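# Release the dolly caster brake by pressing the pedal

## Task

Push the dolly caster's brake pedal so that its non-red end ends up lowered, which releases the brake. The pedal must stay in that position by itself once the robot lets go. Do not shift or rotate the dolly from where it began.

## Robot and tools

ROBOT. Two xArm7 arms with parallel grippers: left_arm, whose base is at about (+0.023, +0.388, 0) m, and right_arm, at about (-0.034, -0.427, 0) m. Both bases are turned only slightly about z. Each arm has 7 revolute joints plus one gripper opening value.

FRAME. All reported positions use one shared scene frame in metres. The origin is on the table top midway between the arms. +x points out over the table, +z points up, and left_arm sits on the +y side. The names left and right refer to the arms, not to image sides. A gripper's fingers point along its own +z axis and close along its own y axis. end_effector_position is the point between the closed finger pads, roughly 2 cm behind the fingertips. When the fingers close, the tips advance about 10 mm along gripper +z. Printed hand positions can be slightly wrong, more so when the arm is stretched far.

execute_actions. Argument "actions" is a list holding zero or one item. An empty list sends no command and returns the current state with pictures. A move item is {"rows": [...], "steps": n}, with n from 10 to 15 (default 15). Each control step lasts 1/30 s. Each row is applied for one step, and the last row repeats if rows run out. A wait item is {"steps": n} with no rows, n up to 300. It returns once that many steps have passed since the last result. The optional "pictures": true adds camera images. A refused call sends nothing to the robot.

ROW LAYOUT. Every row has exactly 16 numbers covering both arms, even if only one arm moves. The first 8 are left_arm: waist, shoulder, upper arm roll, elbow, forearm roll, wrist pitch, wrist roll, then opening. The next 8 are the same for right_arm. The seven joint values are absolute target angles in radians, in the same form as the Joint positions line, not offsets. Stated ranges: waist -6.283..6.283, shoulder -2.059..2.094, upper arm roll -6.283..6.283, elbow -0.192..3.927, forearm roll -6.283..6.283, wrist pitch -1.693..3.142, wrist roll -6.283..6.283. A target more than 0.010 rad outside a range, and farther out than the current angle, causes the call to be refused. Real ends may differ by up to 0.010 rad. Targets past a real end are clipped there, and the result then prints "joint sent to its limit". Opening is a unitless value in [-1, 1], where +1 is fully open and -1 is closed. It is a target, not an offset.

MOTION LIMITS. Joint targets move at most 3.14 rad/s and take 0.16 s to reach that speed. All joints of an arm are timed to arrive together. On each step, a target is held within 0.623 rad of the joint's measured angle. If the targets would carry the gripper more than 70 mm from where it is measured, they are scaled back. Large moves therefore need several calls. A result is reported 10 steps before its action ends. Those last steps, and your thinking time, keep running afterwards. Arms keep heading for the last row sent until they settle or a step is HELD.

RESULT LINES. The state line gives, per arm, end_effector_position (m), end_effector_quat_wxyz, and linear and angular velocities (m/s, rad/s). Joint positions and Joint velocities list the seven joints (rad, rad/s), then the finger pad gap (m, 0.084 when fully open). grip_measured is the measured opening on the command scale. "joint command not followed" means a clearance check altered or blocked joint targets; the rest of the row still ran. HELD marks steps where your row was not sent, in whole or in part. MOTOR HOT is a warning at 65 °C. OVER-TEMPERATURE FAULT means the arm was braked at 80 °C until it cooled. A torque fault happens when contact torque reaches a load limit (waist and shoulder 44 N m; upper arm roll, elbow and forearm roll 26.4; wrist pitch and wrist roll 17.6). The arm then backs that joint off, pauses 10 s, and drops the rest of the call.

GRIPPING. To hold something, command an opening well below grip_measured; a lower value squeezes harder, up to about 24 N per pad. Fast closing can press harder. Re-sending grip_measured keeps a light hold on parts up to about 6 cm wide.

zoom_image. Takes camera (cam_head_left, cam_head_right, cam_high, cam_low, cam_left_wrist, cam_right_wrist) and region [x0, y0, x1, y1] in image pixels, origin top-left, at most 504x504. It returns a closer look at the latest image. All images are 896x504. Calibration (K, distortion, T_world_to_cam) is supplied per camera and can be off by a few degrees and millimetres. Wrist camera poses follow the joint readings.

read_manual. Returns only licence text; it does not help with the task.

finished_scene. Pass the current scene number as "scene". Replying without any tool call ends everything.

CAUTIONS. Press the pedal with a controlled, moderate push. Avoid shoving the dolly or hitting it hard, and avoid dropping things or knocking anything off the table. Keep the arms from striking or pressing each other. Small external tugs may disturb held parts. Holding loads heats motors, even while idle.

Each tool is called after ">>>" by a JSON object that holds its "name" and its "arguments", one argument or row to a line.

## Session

>>> {"name": "execute_actions", "arguments": {
  "actions": []
}}

Scene clock: 0.00 s of 3800.00 s.
left_arm: end_effector_position=(+0.0561, -0.1094, +0.1260) grip_measured=+1.00 end_effector_quat_wxyz=(+0.581, +0.413, +0.657, +0.245) end_effector_velocity=(+0.000, +0.000, -0.001) end_effector_angular_velocity=(+0.001, -0.000, +0.000) | right_arm: end_effector_position=(+0.5337, -0.3318, +0.3475) grip_measured=+1.00 end_effector_quat_wxyz=(-0.061, +0.878, -0.466, -0.091) end_effector_velocity=(-0.000, +0.001, +0.000) end_effector_angular_velocity=(+0.000, -0.001, +0.001)
Joint positions: left_arm=[-1.756  0.599 -0.201  1.183  1.307  1.629  1.506  0.084] | right_arm=[ 0.06   0.484 -0.068  2.113  0.234  1.721  1.056  0.084]
Joint velocities: left_arm=[ 0.     0.002  0.     0.     0.    -0.     0.    -0.   ] | right_arm=[ 0.001 -0.    -0.     0.001  0.     0.    -0.     0.   ]
Motor temperatures (°C, as the motors report them): left_arm=[33 34 35 32 35 33 35] | right_arm=[34 31 37 31 36 38 34]
camera_calibration (this result's frames):
cam_left_wrist: T_world_to_cam=[[0.248447, 0.544854, 0.80088, -0.0247521], [0.00351343, -0.827305, 0.561742, -0.0901894], [0.968639, -0.136749, -0.207455, 0.0833926], [0, 0, 0, 1]] pos_world=[-0.0743109, -0.049724, 0.0877869]
cam_right_wrist: T_world_to_cam=[[-0.824054, -0.565279, -0.0373464, 0.302874], [-0.559319, 0.801351, 0.212131, 0.559809], [-0.0899857, 0.195696, -0.976527, 0.581699], [0, 0, 0, 1]] pos_world=[0.615041, -0.391232, 0.460603]

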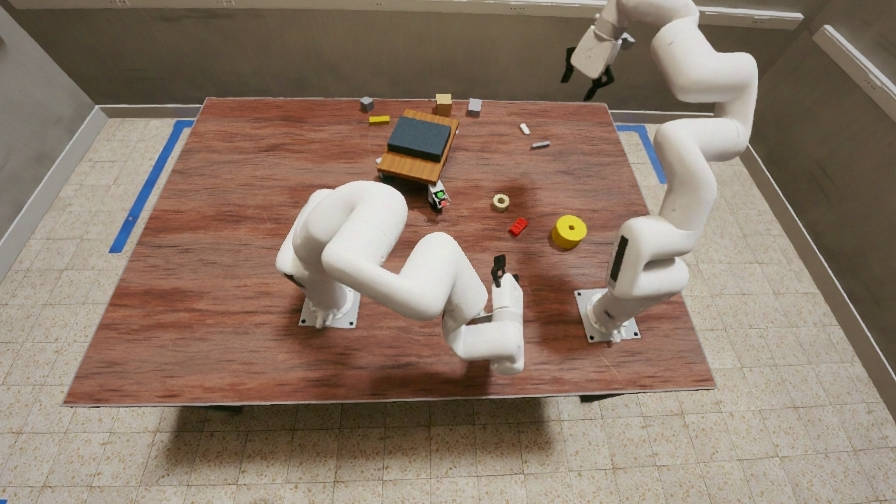

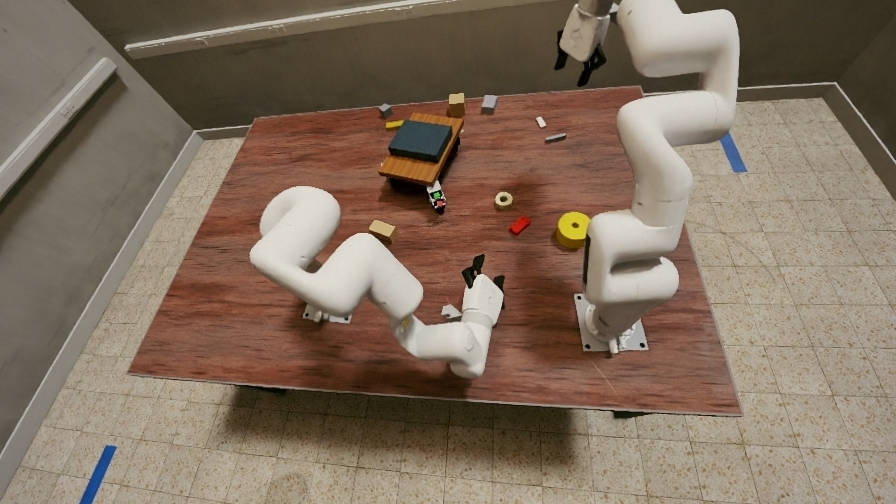

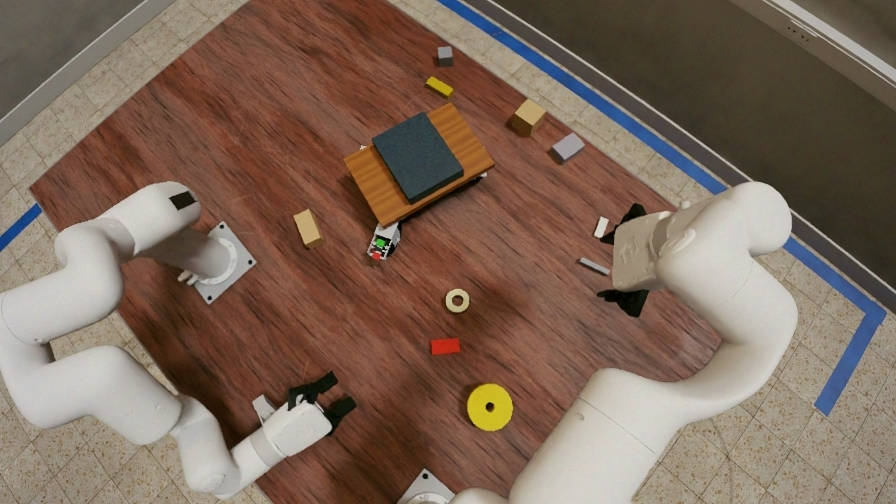

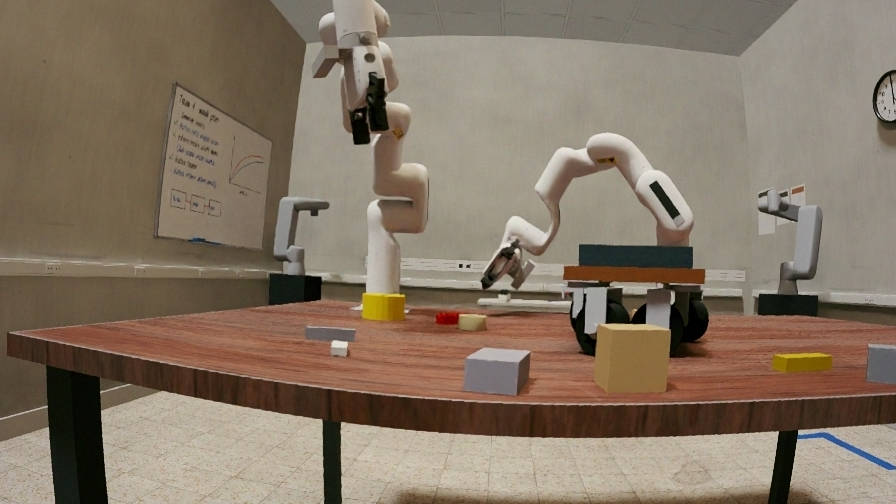

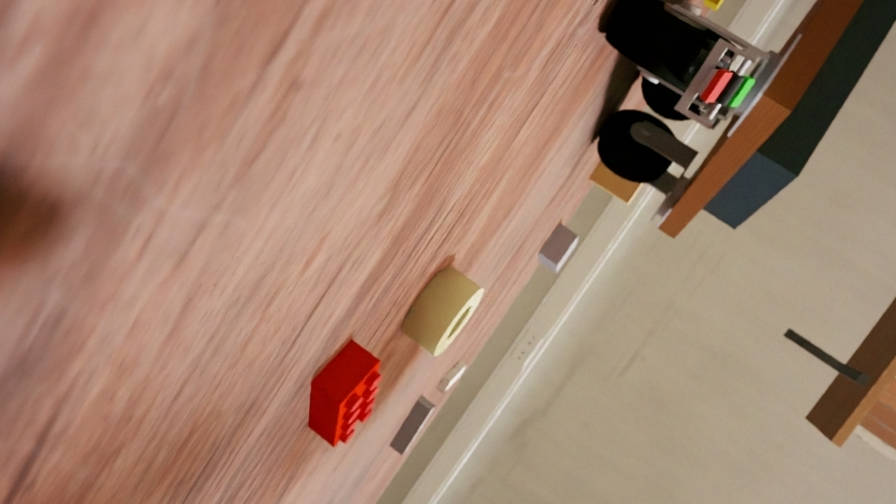

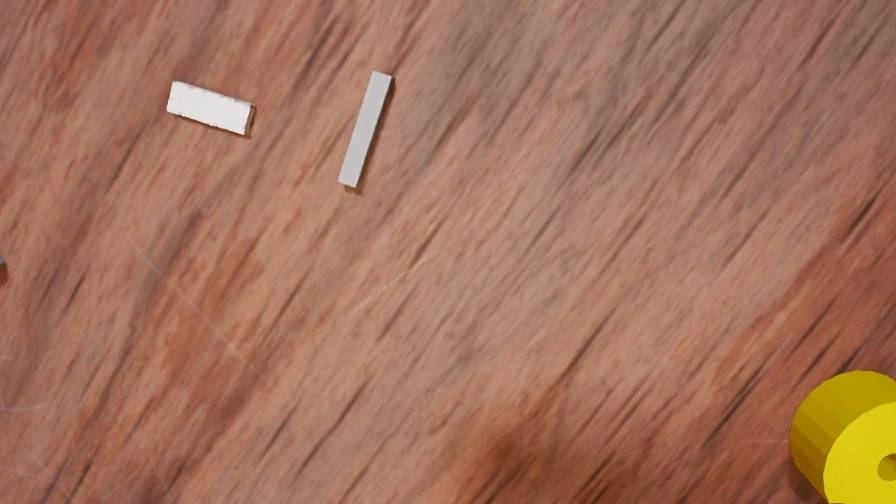

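>>> {"name": "zoom_image", "arguments": {
  "camera": "cam_high",
  "region": [350, 205, 420, 275]
}}

>>> {"name": "zoom_image", "arguments": {
  "camera": "cam_head_right",
  "region": [405, 160, 475, 230]
}}

>>> {"name": "zoom_image", "arguments": {
  "camera": "cam_left_wrist",
  "region": [620, 0, 840, 180]
}}

Region (350, 205, 420, 275) of cam_high's 896x504 image, scaled by 7.200, with more detail than that image has.

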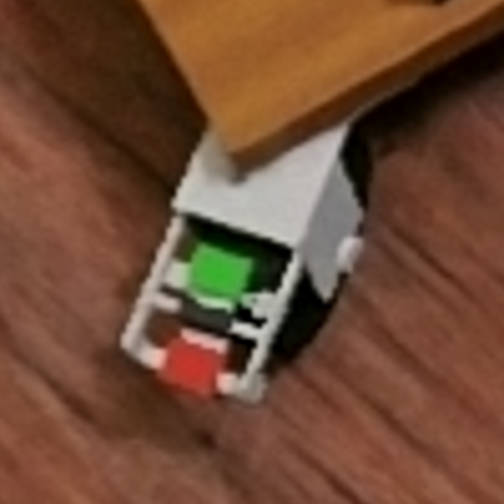

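Region (405, 160, 475, 230) of cam_head_right's 896x504 image, scaled by 7.200, with more detail than that image has.

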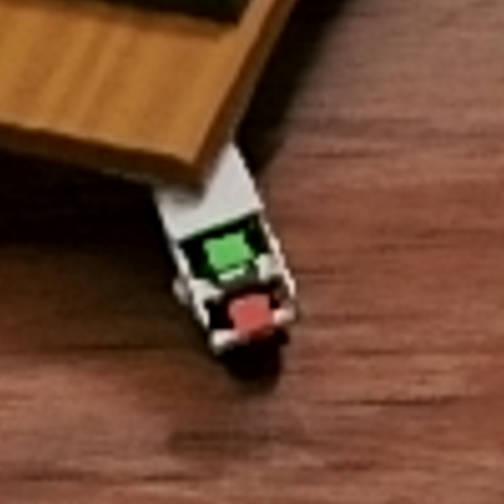

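Region (620, 0, 840, 180) of cam_left_wrist's 896x504 image, scaled by 2.291, with more detail than that image has; it fills the top 412 rows of this view, and the rest is white.

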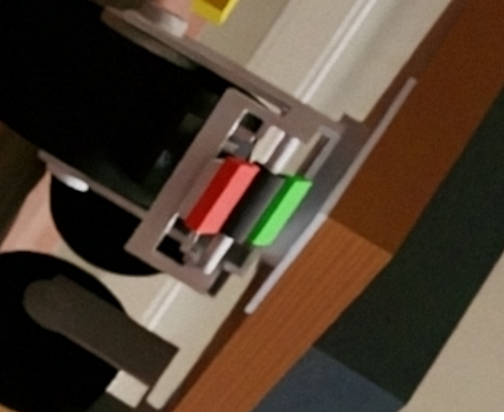

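>>> {"name": "execute_actions", "arguments": {
  "actions": [
    {"rows":[[-1.45,0.0,-0.1,1.15,0.7,1.35,1.0,-1,0.06,0.484,-0.068,2.113,0.234,1.721,1.056,1]],"steps":12}
  ]
}}

>>> {"name": "execute_actions", "arguments": {
  "actions": [
    {"rows":[[-1.0,-0.05,0,1.05,0,1.1,0.5,-1,0.06,0.484,-0.068,2.113,0.234,1.721,1.056,1]],"steps":13}
  ]
}}

>>> {"name": "execute_actions", "arguments": {
  "actions": [
    {"rows":[[-0.7303,-0.0162,0,0.9853,0,1.0015,0.385,-1,0.06,0.484,-0.068,2.113,0.234,1.721,1.056,1]],"steps":10}
  ]
}}

>>> {"name": "execute_actions", "arguments": {
  "actions": [
    {"steps":24}
  ],
  "pictures": true
}}

>>> {"name": "zoom_image", "arguments": {
  "camera": "cam_left_wrist",
  "region": [420, 330, 700, 504]
}}

Scene clock: 1.90 s of 3800.00 s.
left_arm: end_effector_position=(+0.0575, -0.1078, +0.1266) grip_measured=+0.72 end_effector_quat_wxyz=(+0.577, +0.407, +0.665, +0.242) end_effector_velocity=(+0.073, +0.075, +0.044) end_effector_angular_velocity=(-0.548, +0.604, +0.598) | right_arm: end_effector_position=(+0.5336, -0.3319, +0.3475) grip_measured=+1.00 end_effector_quat_wxyz=(-0.061, +0.878, -0.466, -0.091) end_effector_velocity=(-0.001, -0.002, -0.001) end_effector_angular_velocity=(-0.001, +0.004, -0.000)
Joint positions: left_arm=[-1.752  0.59  -0.201  1.181  1.296  1.623  1.496  0.074] | right_arm=[ 0.06   0.484 -0.068  2.113  0.234  1.721  1.056  0.084]
Joint velocities: left_arm=[ 0.21  -0.408  0.011 -0.119 -0.532 -0.275 -0.445 -0.172] | right_arm=[-0.001 -0.001 -0.003 -0.003  0.     0.003 -0.003 -0.   ]
Motor temperatures (°C, as the motors report them): left_arm=[33 34 35 32 35 33 35] | right_arm=[34 31 37 32 36 38 34]
Steps of this call (steps 1 to 55: nothing new was sent; steps 56 to 57: the first 2 steps of this action). Readings (joint positions):
56: left_arm=[-1.756 0.598 -0.201 1.183 1.306 1.629 1.505] | right_arm=[0.060 0.484 -0.068 2.113 0.234 1.721 1.056]
57: the state above

Scene clock: 2.33 s of 3800.00 s.
left_arm: end_effector_position=(+0.1511, -0.0657, +0.2482) grip_measured=-1.00 end_effector_quat_wxyz=(+0.375, -0.077, +0.923, +0.035) end_effector_velocity=(+0.307, +0.134, -0.020) end_effector_angular_velocity=(-1.644, +1.184, +2.404) | right_arm: end_effector_position=(+0.5336, -0.3322, +0.3475) grip_measured=+1.00 end_effector_quat_wxyz=(-0.061, +0.878, -0.466, -0.092) end_effector_velocity=(+0.000, -0.001, +0.000) end_effector_angular_velocity=(-0.000, -0.001, -0.001)
Joint positions: left_arm=[-1.466  0.094 -0.114  1.156  0.771  1.377  1.049  0.   ] | right_arm=[ 0.06   0.484 -0.068  2.113  0.234  1.721  1.056  0.084]
Joint velocities: left_arm=[ 1.087 -0.464  0.199 -0.089 -1.278 -0.691 -1.278  0.   ] | right_arm=[-0.001 -0.    -0.    -0.    -0.    -0.001  0.     0.   ]
Motor temperatures (°C, as the motors report them): left_arm=[33 34 35 32 35 33 35] | right_arm=[34 31 37 32 36 38 34]
Steps of this call (steps 1 to 10: the last 10 steps of your previous action; steps 11 to 13: the first 3 steps of this action). Readings (joint positions):
11: left_arm=[-1.527 0.152 -0.125 1.160 0.855 1.421 1.128] | right_arm=[0.060 0.484 -0.068 2.113 0.234 1.721 1.056]
12: left_arm=[-1.500 0.116 -0.119 1.158 0.813 1.400 1.090] | right_arm=[0.060 0.484 -0.068 2.113 0.234 1.721 1.056]
13: the state above

Scene clock: 2.67 s of 3800.00 s.
left_arm: end_effector_position=(+0.2332, -0.0091, +0.2191) grip_measured=-1.00 end_effector_quat_wxyz=(+0.056, -0.637, +0.769, +0.007) end_effector_velocity=(+0.205, +0.047, +0.071) end_effector_angular_velocity=(-1.324, +0.995, +2.960) | right_arm: end_effector_position=(+0.5336, -0.3322, +0.3475) grip_measured=+1.00 end_effector_quat_wxyz=(-0.061, +0.878, -0.466, -0.092) end_effector_velocity=(-0.000, -0.000, -0.000) end_effector_angular_velocity=(+0.000, +0.002, +0.000)
Joint positions: left_arm=[-1.059 -0.029 -0.01   1.064  0.115  1.137  0.574  0.   ] | right_arm=[ 0.06   0.484 -0.068  2.113  0.234  1.721  1.056  0.084]
Joint velocities: left_arm=[ 0.928 -0.322  0.276 -0.183 -1.658 -0.533 -1.054  0.   ] | right_arm=[-0.001  0.    -0.    -0.     0.     0.002 -0.    -0.   ]
Motor temperatures (°C, as the motors report them): left_arm=[33 34 35 32 35 33 35] | right_arm=[34 31 37 32 36 38 34]
Kept back: the last 10 steps of this action.
Steps of this call (steps 1 to 10: the last 10 steps of your previous action). Readings (joint positions):
1: left_arm=[-1.429 0.084 -0.105 1.150 0.727 1.354 1.005] | right_arm=[0.060 0.484 -0.068 2.113 0.234 1.721 1.056]
2: left_arm=[-1.390 0.079 -0.094 1.138 0.679 1.333 0.961] | right_arm=[0.060 0.484 -0.068 2.113 0.234 1.721 1.056]
4: left_arm=[-1.311 0.062 -0.072 1.112 0.566 1.288 0.870] | right_arm=[0.060 0.484 -0.068 2.113 0.234 1.721 1.056]
8: left_arm=[-1.135 -0.002 -0.031 1.078 0.251 1.181 0.661] | right_arm=[0.060 0.484 -0.068 2.113 0.234 1.721 1.056]
10: the state above

Scene clock: 3.47 s of 3800.00 s.
left_arm: end_effector_position=(+0.3402, +0.0634, +0.1901) grip_measured=-1.00 end_effector_quat_wxyz=(-0.000, +0.830, -0.557, +0.000) end_effector_velocity=(+0.002, +0.003, -0.001) end_effector_angular_velocity=(+0.002, +0.001, +0.008) | right_arm: end_effector_position=(+0.5336, -0.3322, +0.3475) grip_measured=+1.00 end_effector_quat_wxyz=(-0.061, +0.878, -0.466, -0.092) end_effector_velocity=(+0.000, +0.000, +0.000) end_effector_angular_velocity=(+0.001, -0.000, +0.001)
Joint positions: left_arm=[-0.731 -0.016 -0.     0.985  0.     1.002  0.385  0.   ] | right_arm=[ 0.06   0.484 -0.068  2.113  0.234  1.721  1.056  0.084]
Joint velocities: left_arm=[ 0.004  0.001  0.003 -0.001  0.     0.001 -0.001  0.   ] | right_arm=[ 0.     0.     0.001  0.     0.    -0.    -0.     0.   ]
Motor temperatures (°C, as the motors report them): left_arm=[33 34 35 32 35 33 35] | right_arm=[34 31 37 32 36 38 34]
Kept back: nothing.
Steps of this call (steps 1 to 10: the last 10 steps of your previous action; steps 11 to 24: the robot went on to your last target). Readings (joint positions):
1: left_arm=[-1.031 -0.038 -0.002 1.058 0.067 1.122 0.543] | right_arm=[0.060 0.484 -0.068 2.113 0.234 1.721 1.056]
2: left_arm=[-1.004 -0.042 -0.001 1.053 0.038 1.108 0.521] | right_arm=[0.060 0.484 -0.068 2.113 0.234 1.721 1.056]
4: left_arm=[-0.940 -0.037 -0.007 1.038 0.025 1.081 0.487] | right_arm=[0.060 0.484 -0.068 2.113 0.234 1.721 1.056]
8: left_arm=[-0.810 -0.022 -0.001 1.003 0.012 1.033 0.425] | right_arm=[0.060 0.484 -0.068 2.113 0.234 1.721 1.056]
24: the state above
camera_calibration (this result's frames):
cam_left_wrist: T_world_to_cam=[[-0.923037, -0.384589, 0.00967839, 0.367003], [-0.384707, 0.922846, -0.0188677, 0.14722], [-0.00167534, -0.021139, -0.999775, 0.318486], [0, 0, 0, 1]] pos_world=[0.395928, 0.0120161, 0.31764]
cam_right_wrist: T_world_to_cam=[[-0.824203, -0.565091, -0.0369092, 0.302559], [-0.559041, 0.801518, 0.212231, 0.55998], [-0.0903464, 0.195555, -0.976522, 0.581849], [0, 0, 0, 1]] pos_world=[0.61499, -0.391644, 0.460511]

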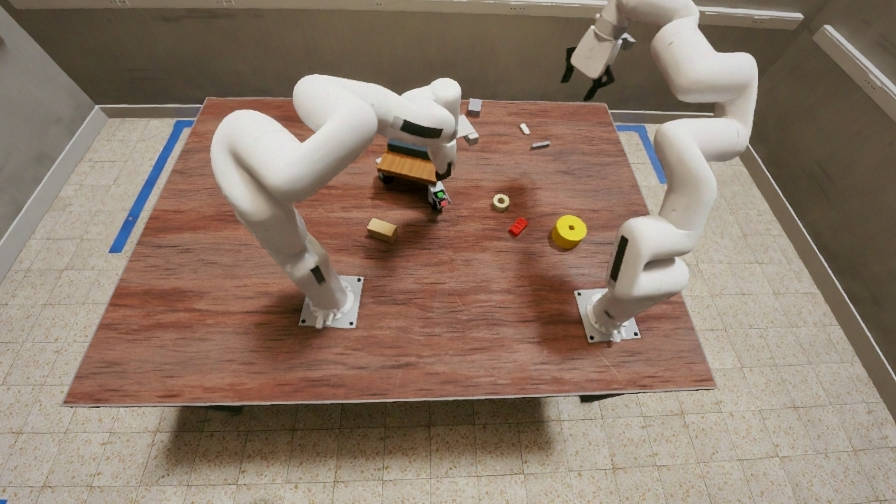

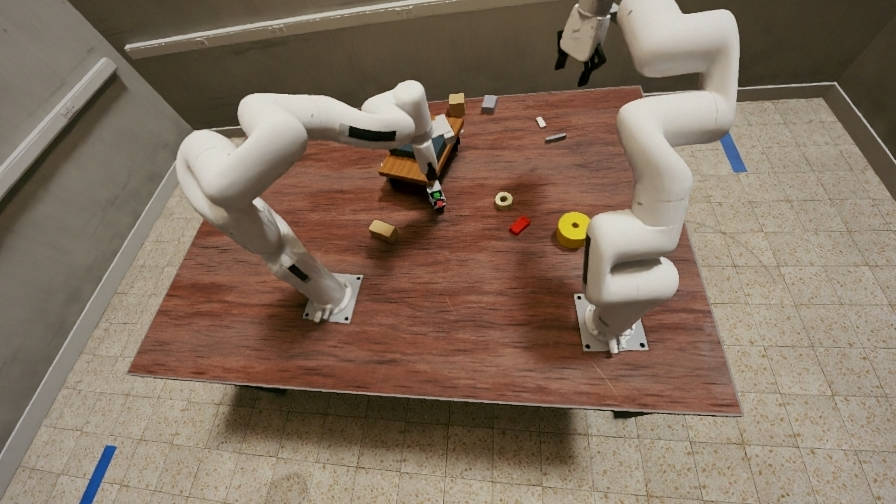

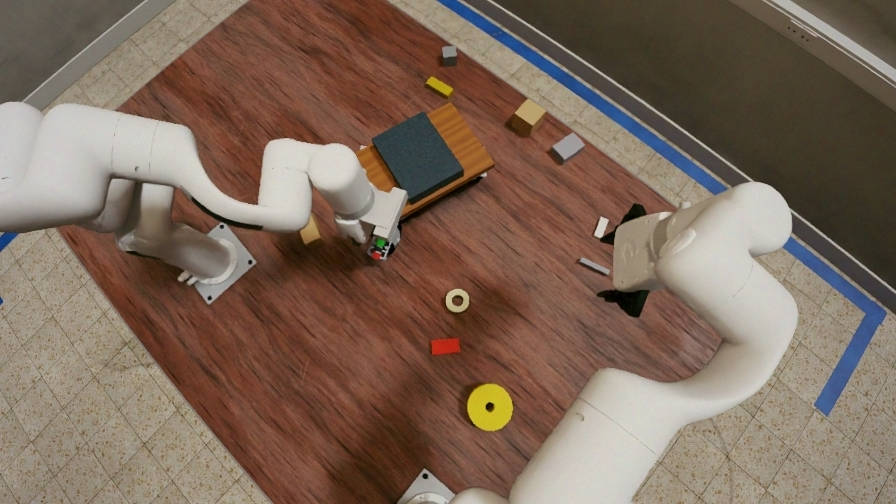

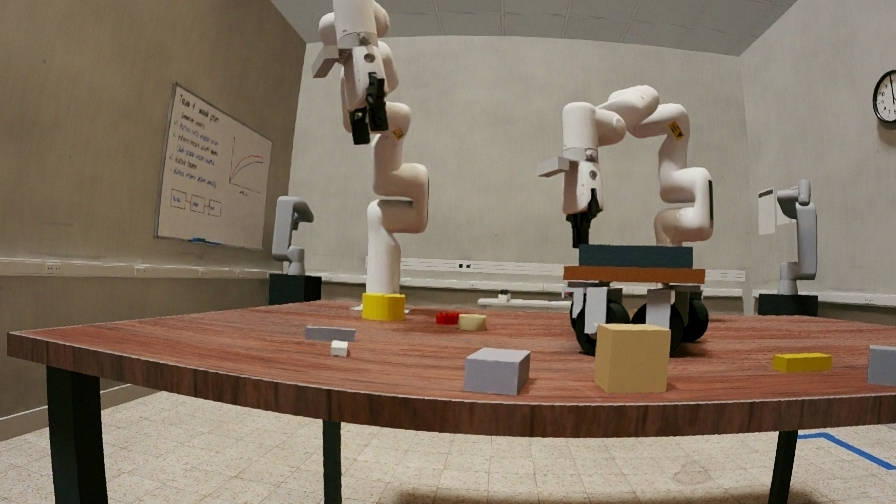

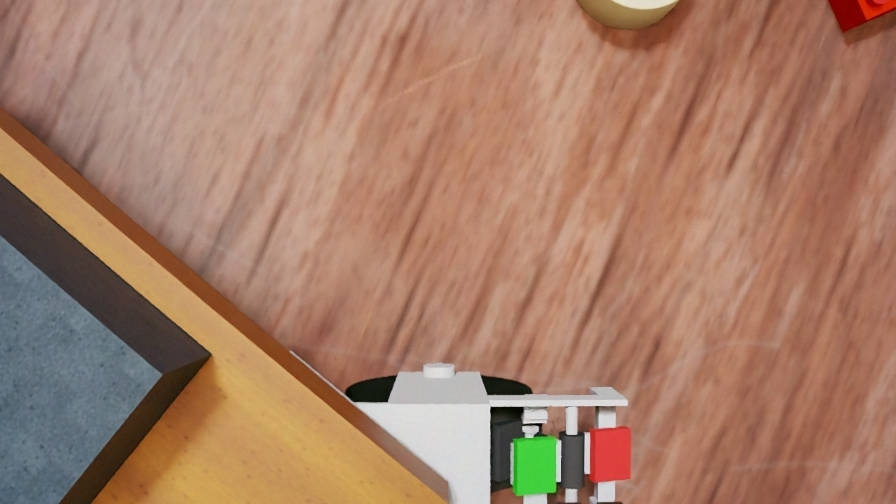

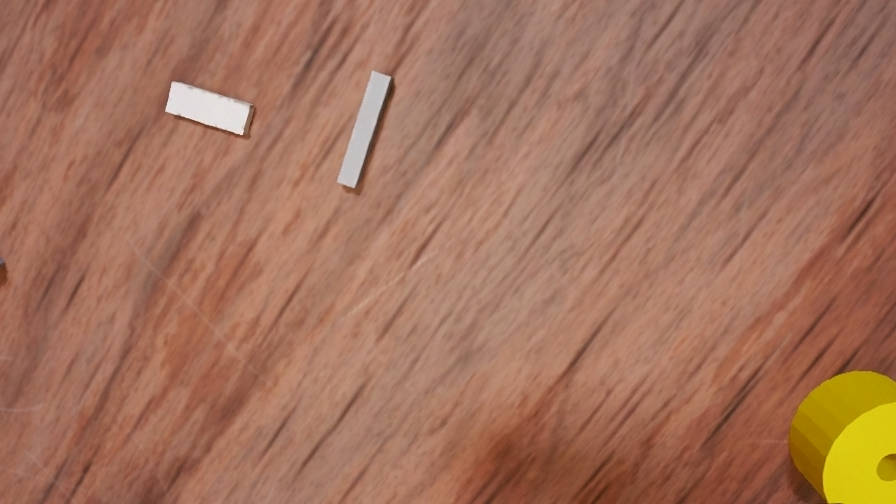

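Region (420, 330, 700, 504) of cam_left_wrist's 896x504 image, scaled by 1.800, with more detail than that image has; it fills the top 313 rows of this view, and the rest is white.

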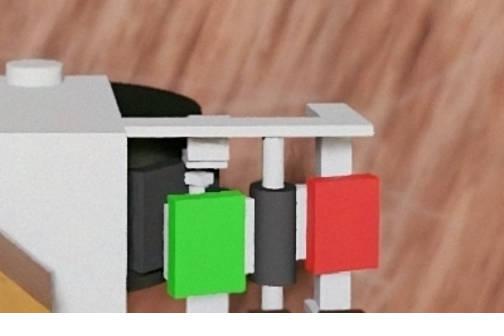

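>>> {"name": "execute_actions", "arguments": {
  "actions": [
    {"rows":[[-0.7295,-0.005,0,0.972,0,0.977,0.386,-1,0.06,0.484,-0.068,2.113,0.234,1.721,1.056,1],[-0.729,0.007,0,0.9585,0,0.9515,0.386,-1,0.06,0.484,-0.068,2.113,0.234,1.721,1.056,1],[-0.7287,0.019,0,0.9455,0,0.9265,0.387,-1,0.06,0.484,-0.068,2.113,0.234,1.721,1.056,1],[-0.7283,0.0313,0,0.9328,0,0.9015,0.387,-1,0.06,0.484,-0.068,2.113,0.234,1.721,1.056,1],[-0.7283,0.043,0,0.923,0,0.88,0.387,-1,0.06,0.484,-0.068,2.113,0.234,1.721,1.056,1],[-0.7283,0.055,0,0.9135,0,0.8585,0.387,-1,0.06,0.484,-0.068,2.113,0.234,1.721,1.056,1],[-0.7283,0.0675,0,0.9045,0,0.837,0.387,-1,0.06,0.484,-0.068,2.113,0.234,1.721,1.056,1],[-0.7283,0.0745,0,0.8995,0,0.825,0.387,-1,0.06,0.484,-0.068,2.113,0.234,1.721,1.056,1],[-0.7283,0.0803,0,0.8958,0,0.8155,0.387,-1,0.06,0.484,-0.068,2.113,0.234,1.721,1.056,1]],"steps":10}
  ]
}}

>>> {"name": "execute_actions", "arguments": {
  "actions": [
    {"steps":21}
  ],
  "pictures": true
}}

>>> {"name": "zoom_image", "arguments": {
  "camera": "cam_left_wrist",
  "region": [450, 380, 730, 504]
}}

>>> {"name": "zoom_image", "arguments": {
  "camera": "cam_low",
  "region": [530, 220, 630, 320]
}}

Scene clock: 5.10 s of 3800.00 s.
left_arm: end_effector_position=(+0.3405, +0.0638, +0.1900) grip_measured=-1.00 end_effector_quat_wxyz=(-0.000, +0.831, -0.557, +0.000) end_effector_velocity=(-0.000, +0.000, -0.000) end_effector_angular_velocity=(+0.000, +0.002, +0.001) | right_arm: end_effector_position=(+0.5336, -0.3322, +0.3475) grip_measured=+1.00 end_effector_quat_wxyz=(-0.061, +0.878, -0.466, -0.092) end_effector_velocity=(-0.000, -0.000, -0.000) end_effector_angular_velocity=(+0.000, +0.002, -0.000)
Joint positions: left_arm=[-0.73  -0.016  0.     0.985 -0.     1.002  0.385  0.   ] | right_arm=[ 0.06   0.484 -0.068  2.113  0.234  1.721  1.056  0.084]
Joint velocities: left_arm=[ 0.    -0.     0.    -0.    -0.001  0.001  0.     0.   ] | right_arm=[-0.001  0.     0.001 -0.    -0.     0.001 -0.     0.   ]
Motor temperatures (°C, as the motors report them): left_arm=[33 34 35 32 35 33 35] | right_arm=[34 31 37 32 36 38 34]
Kept back: the last 10 steps of this action.
Steps of this call (steps 1 to 15: the robot went on to your last target; steps 16 to 49: nothing new was sent). Readings (joint positions):
1: left_arm=[-0.731 -0.016 -0.000 0.985 0.000 1.002 0.385] | right_arm=[0.060 0.484 -0.068 2.113 0.234 1.721 1.056]
2: left_arm=[-0.731 -0.016 -0.000 0.985 0.000 1.002 0.385] | right_arm=[0.060 0.484 -0.068 2.113 0.234 1.721 1.056]
4: left_arm=[-0.731 -0.016 -0.000 0.985 0.000 1.002 0.385] | right_arm=[0.060 0.484 -0.068 2.113 0.234 1.721 1.056]
8: left_arm=[-0.730 -0.016 -0.000 0.985 0.000 1.002 0.385] | right_arm=[0.060 0.484 -0.068 2.113 0.234 1.721 1.056]
49: the state above

Scene clock: 5.80 s of 3800.00 s.
left_arm: end_effector_position=(+0.3417, +0.0639, +0.1256) grip_measured=-1.00 end_effector_quat_wxyz=(+0.000, +0.831, -0.557, +0.001) end_effector_velocity=(-0.002, +0.003, -0.004) end_effector_angular_velocity=(+0.007, +0.007, +0.001) | right_arm: end_effector_position=(+0.5336, -0.3322, +0.3475) grip_measured=+1.00 end_effector_quat_wxyz=(-0.061, +0.878, -0.466, -0.092) end_effector_velocity=(-0.001, +0.000, -0.000) end_effector_angular_velocity=(-0.000, +0.002, +0.001)
Joint positions: left_arm=[-0.728  0.08  -0.     0.897  0.     0.816  0.387  0.   ] | right_arm=[ 0.06   0.484 -0.068  2.113  0.234  1.721  1.056  0.084]
Joint velocities: left_arm=[ 0.001  0.004  0.    -0.006  0.    -0.     0.     0.   ] | right_arm=[ 0.001 -0.    -0.001 -0.001  0.     0.002  0.    -0.   ]
Motor temperatures (°C, as the motors report them): left_arm=[33 34 35 32 35 33 35] | right_arm=[34 31 37 32 36 38 34]
Kept back: nothing.
Steps of this call (steps 1 to 10: the last 10 steps of your previous action; steps 11 to 21: the robot went on to your last target). Readings (joint positions):
1: left_arm=[-0.730 -0.016 -0.000 0.985 -0.000 1.001 0.385] | right_arm=[0.060 0.484 -0.068 2.113 0.234 1.721 1.056]
2: left_arm=[-0.730 -0.014 -0.000 0.983 0.000 0.995 0.385] | right_arm=[0.060 0.484 -0.068 2.113 0.234 1.721 1.056]
4: left_arm=[-0.730 -0.004 -0.000 0.972 0.000 0.970 0.386] | right_arm=[0.060 0.484 -0.068 2.113 0.234 1.721 1.056]
8: left_arm=[-0.728 0.039 0.000 0.928 -0.000 0.891 0.387] | right_arm=[0.060 0.484 -0.068 2.113 0.234 1.721 1.056]
21: the state above
camera_calibration (this result's frames):
cam_left_wrist: T_world_to_cam=[[-0.922574, -0.385709, 0.00924253, 0.369172], [-0.385819, 0.922357, -0.0200496, 0.146692], [-0.000791615, -0.0220632, -0.999756, 0.253825], [0, 0, 0, 1]] pos_world=[0.397386, 0.0126907, 0.253292]
cam_right_wrist: T_world_to_cam=[[-0.824203, -0.565091, -0.0369095, 0.30256], [-0.559041, 0.801518, 0.212231, 0.55998], [-0.0903461, 0.195555, -0.976522, 0.581849], [0, 0, 0, 1]] pos_world=[0.61499, -0.391644, 0.460511]

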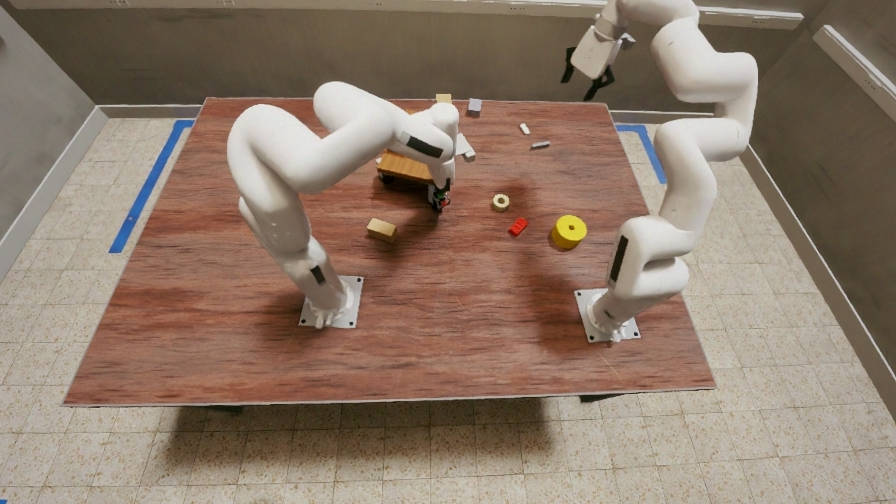

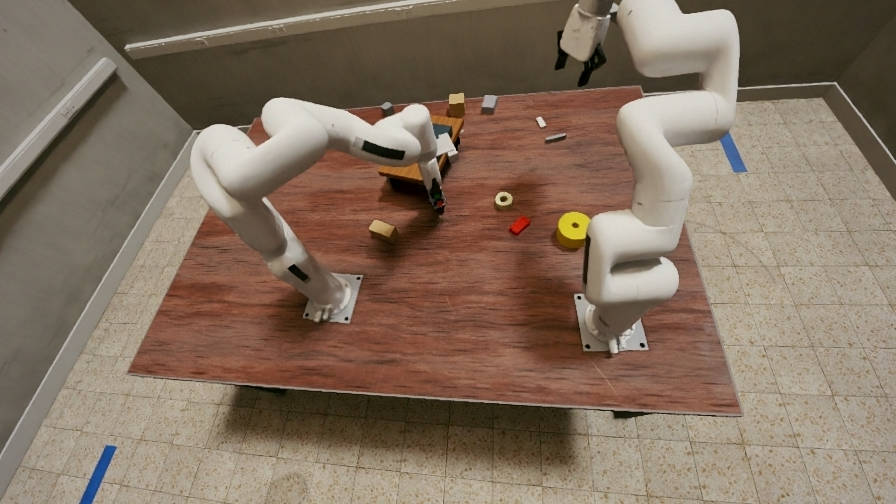

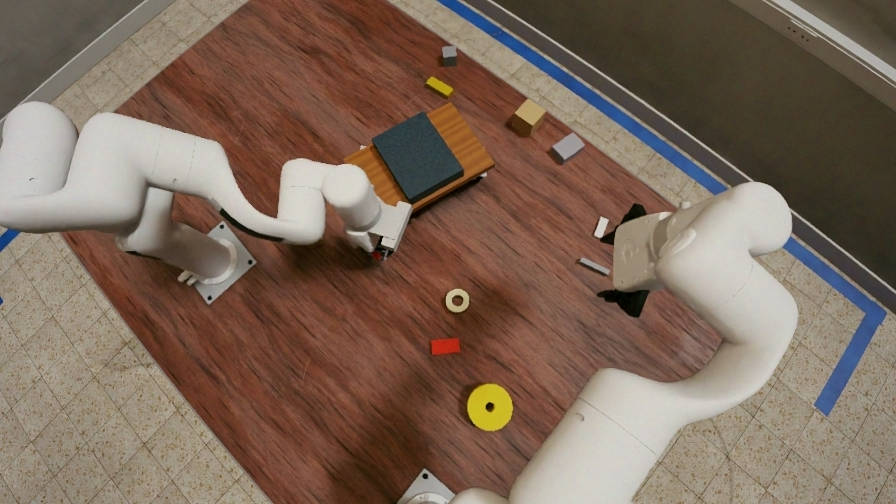

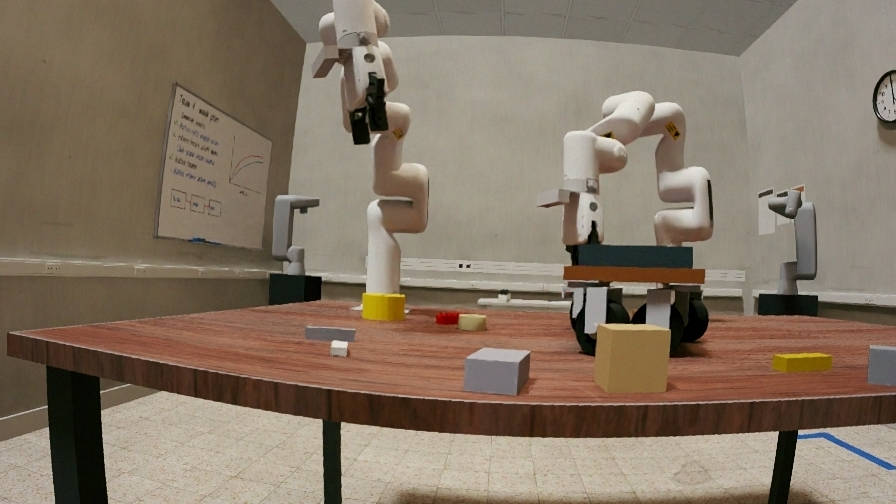

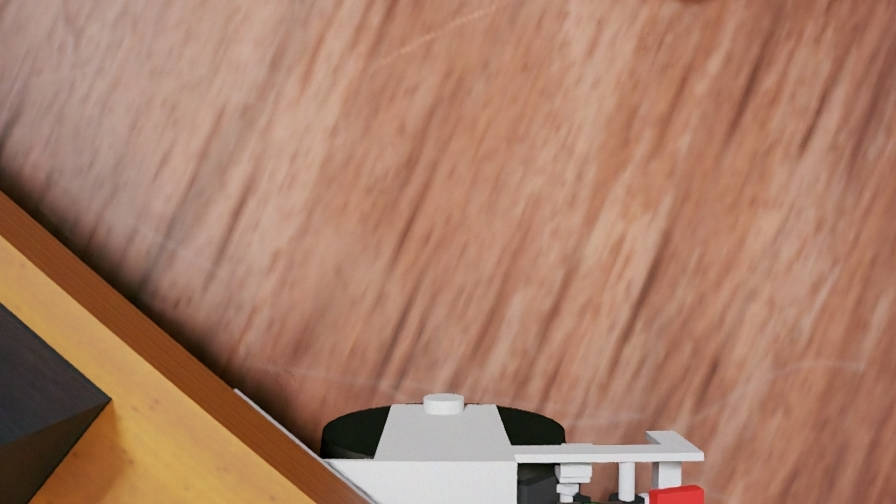

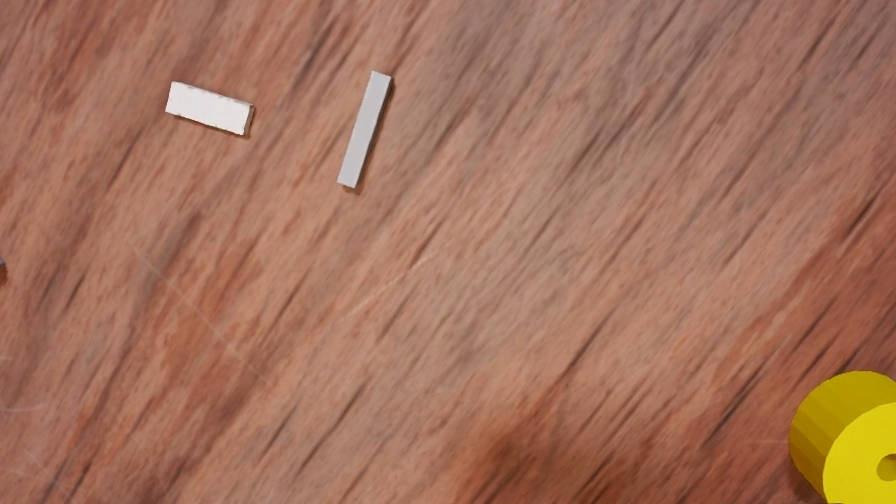

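Region (450, 380, 730, 504) of cam_left_wrist's 896x504 image, scaled by 1.800, with more detail than that image has; it fills the top 223 rows of this view, and the rest is white.

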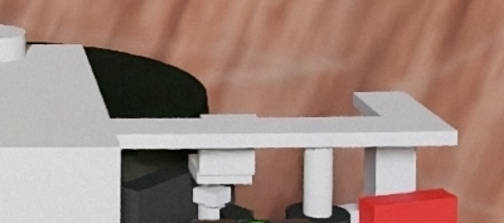

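Region (530, 220, 630, 320) of cam_low's 896x504 image, scaled by 5.040, with more detail than that image has.

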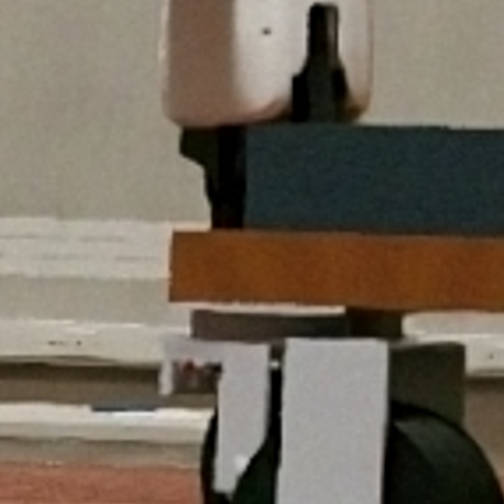

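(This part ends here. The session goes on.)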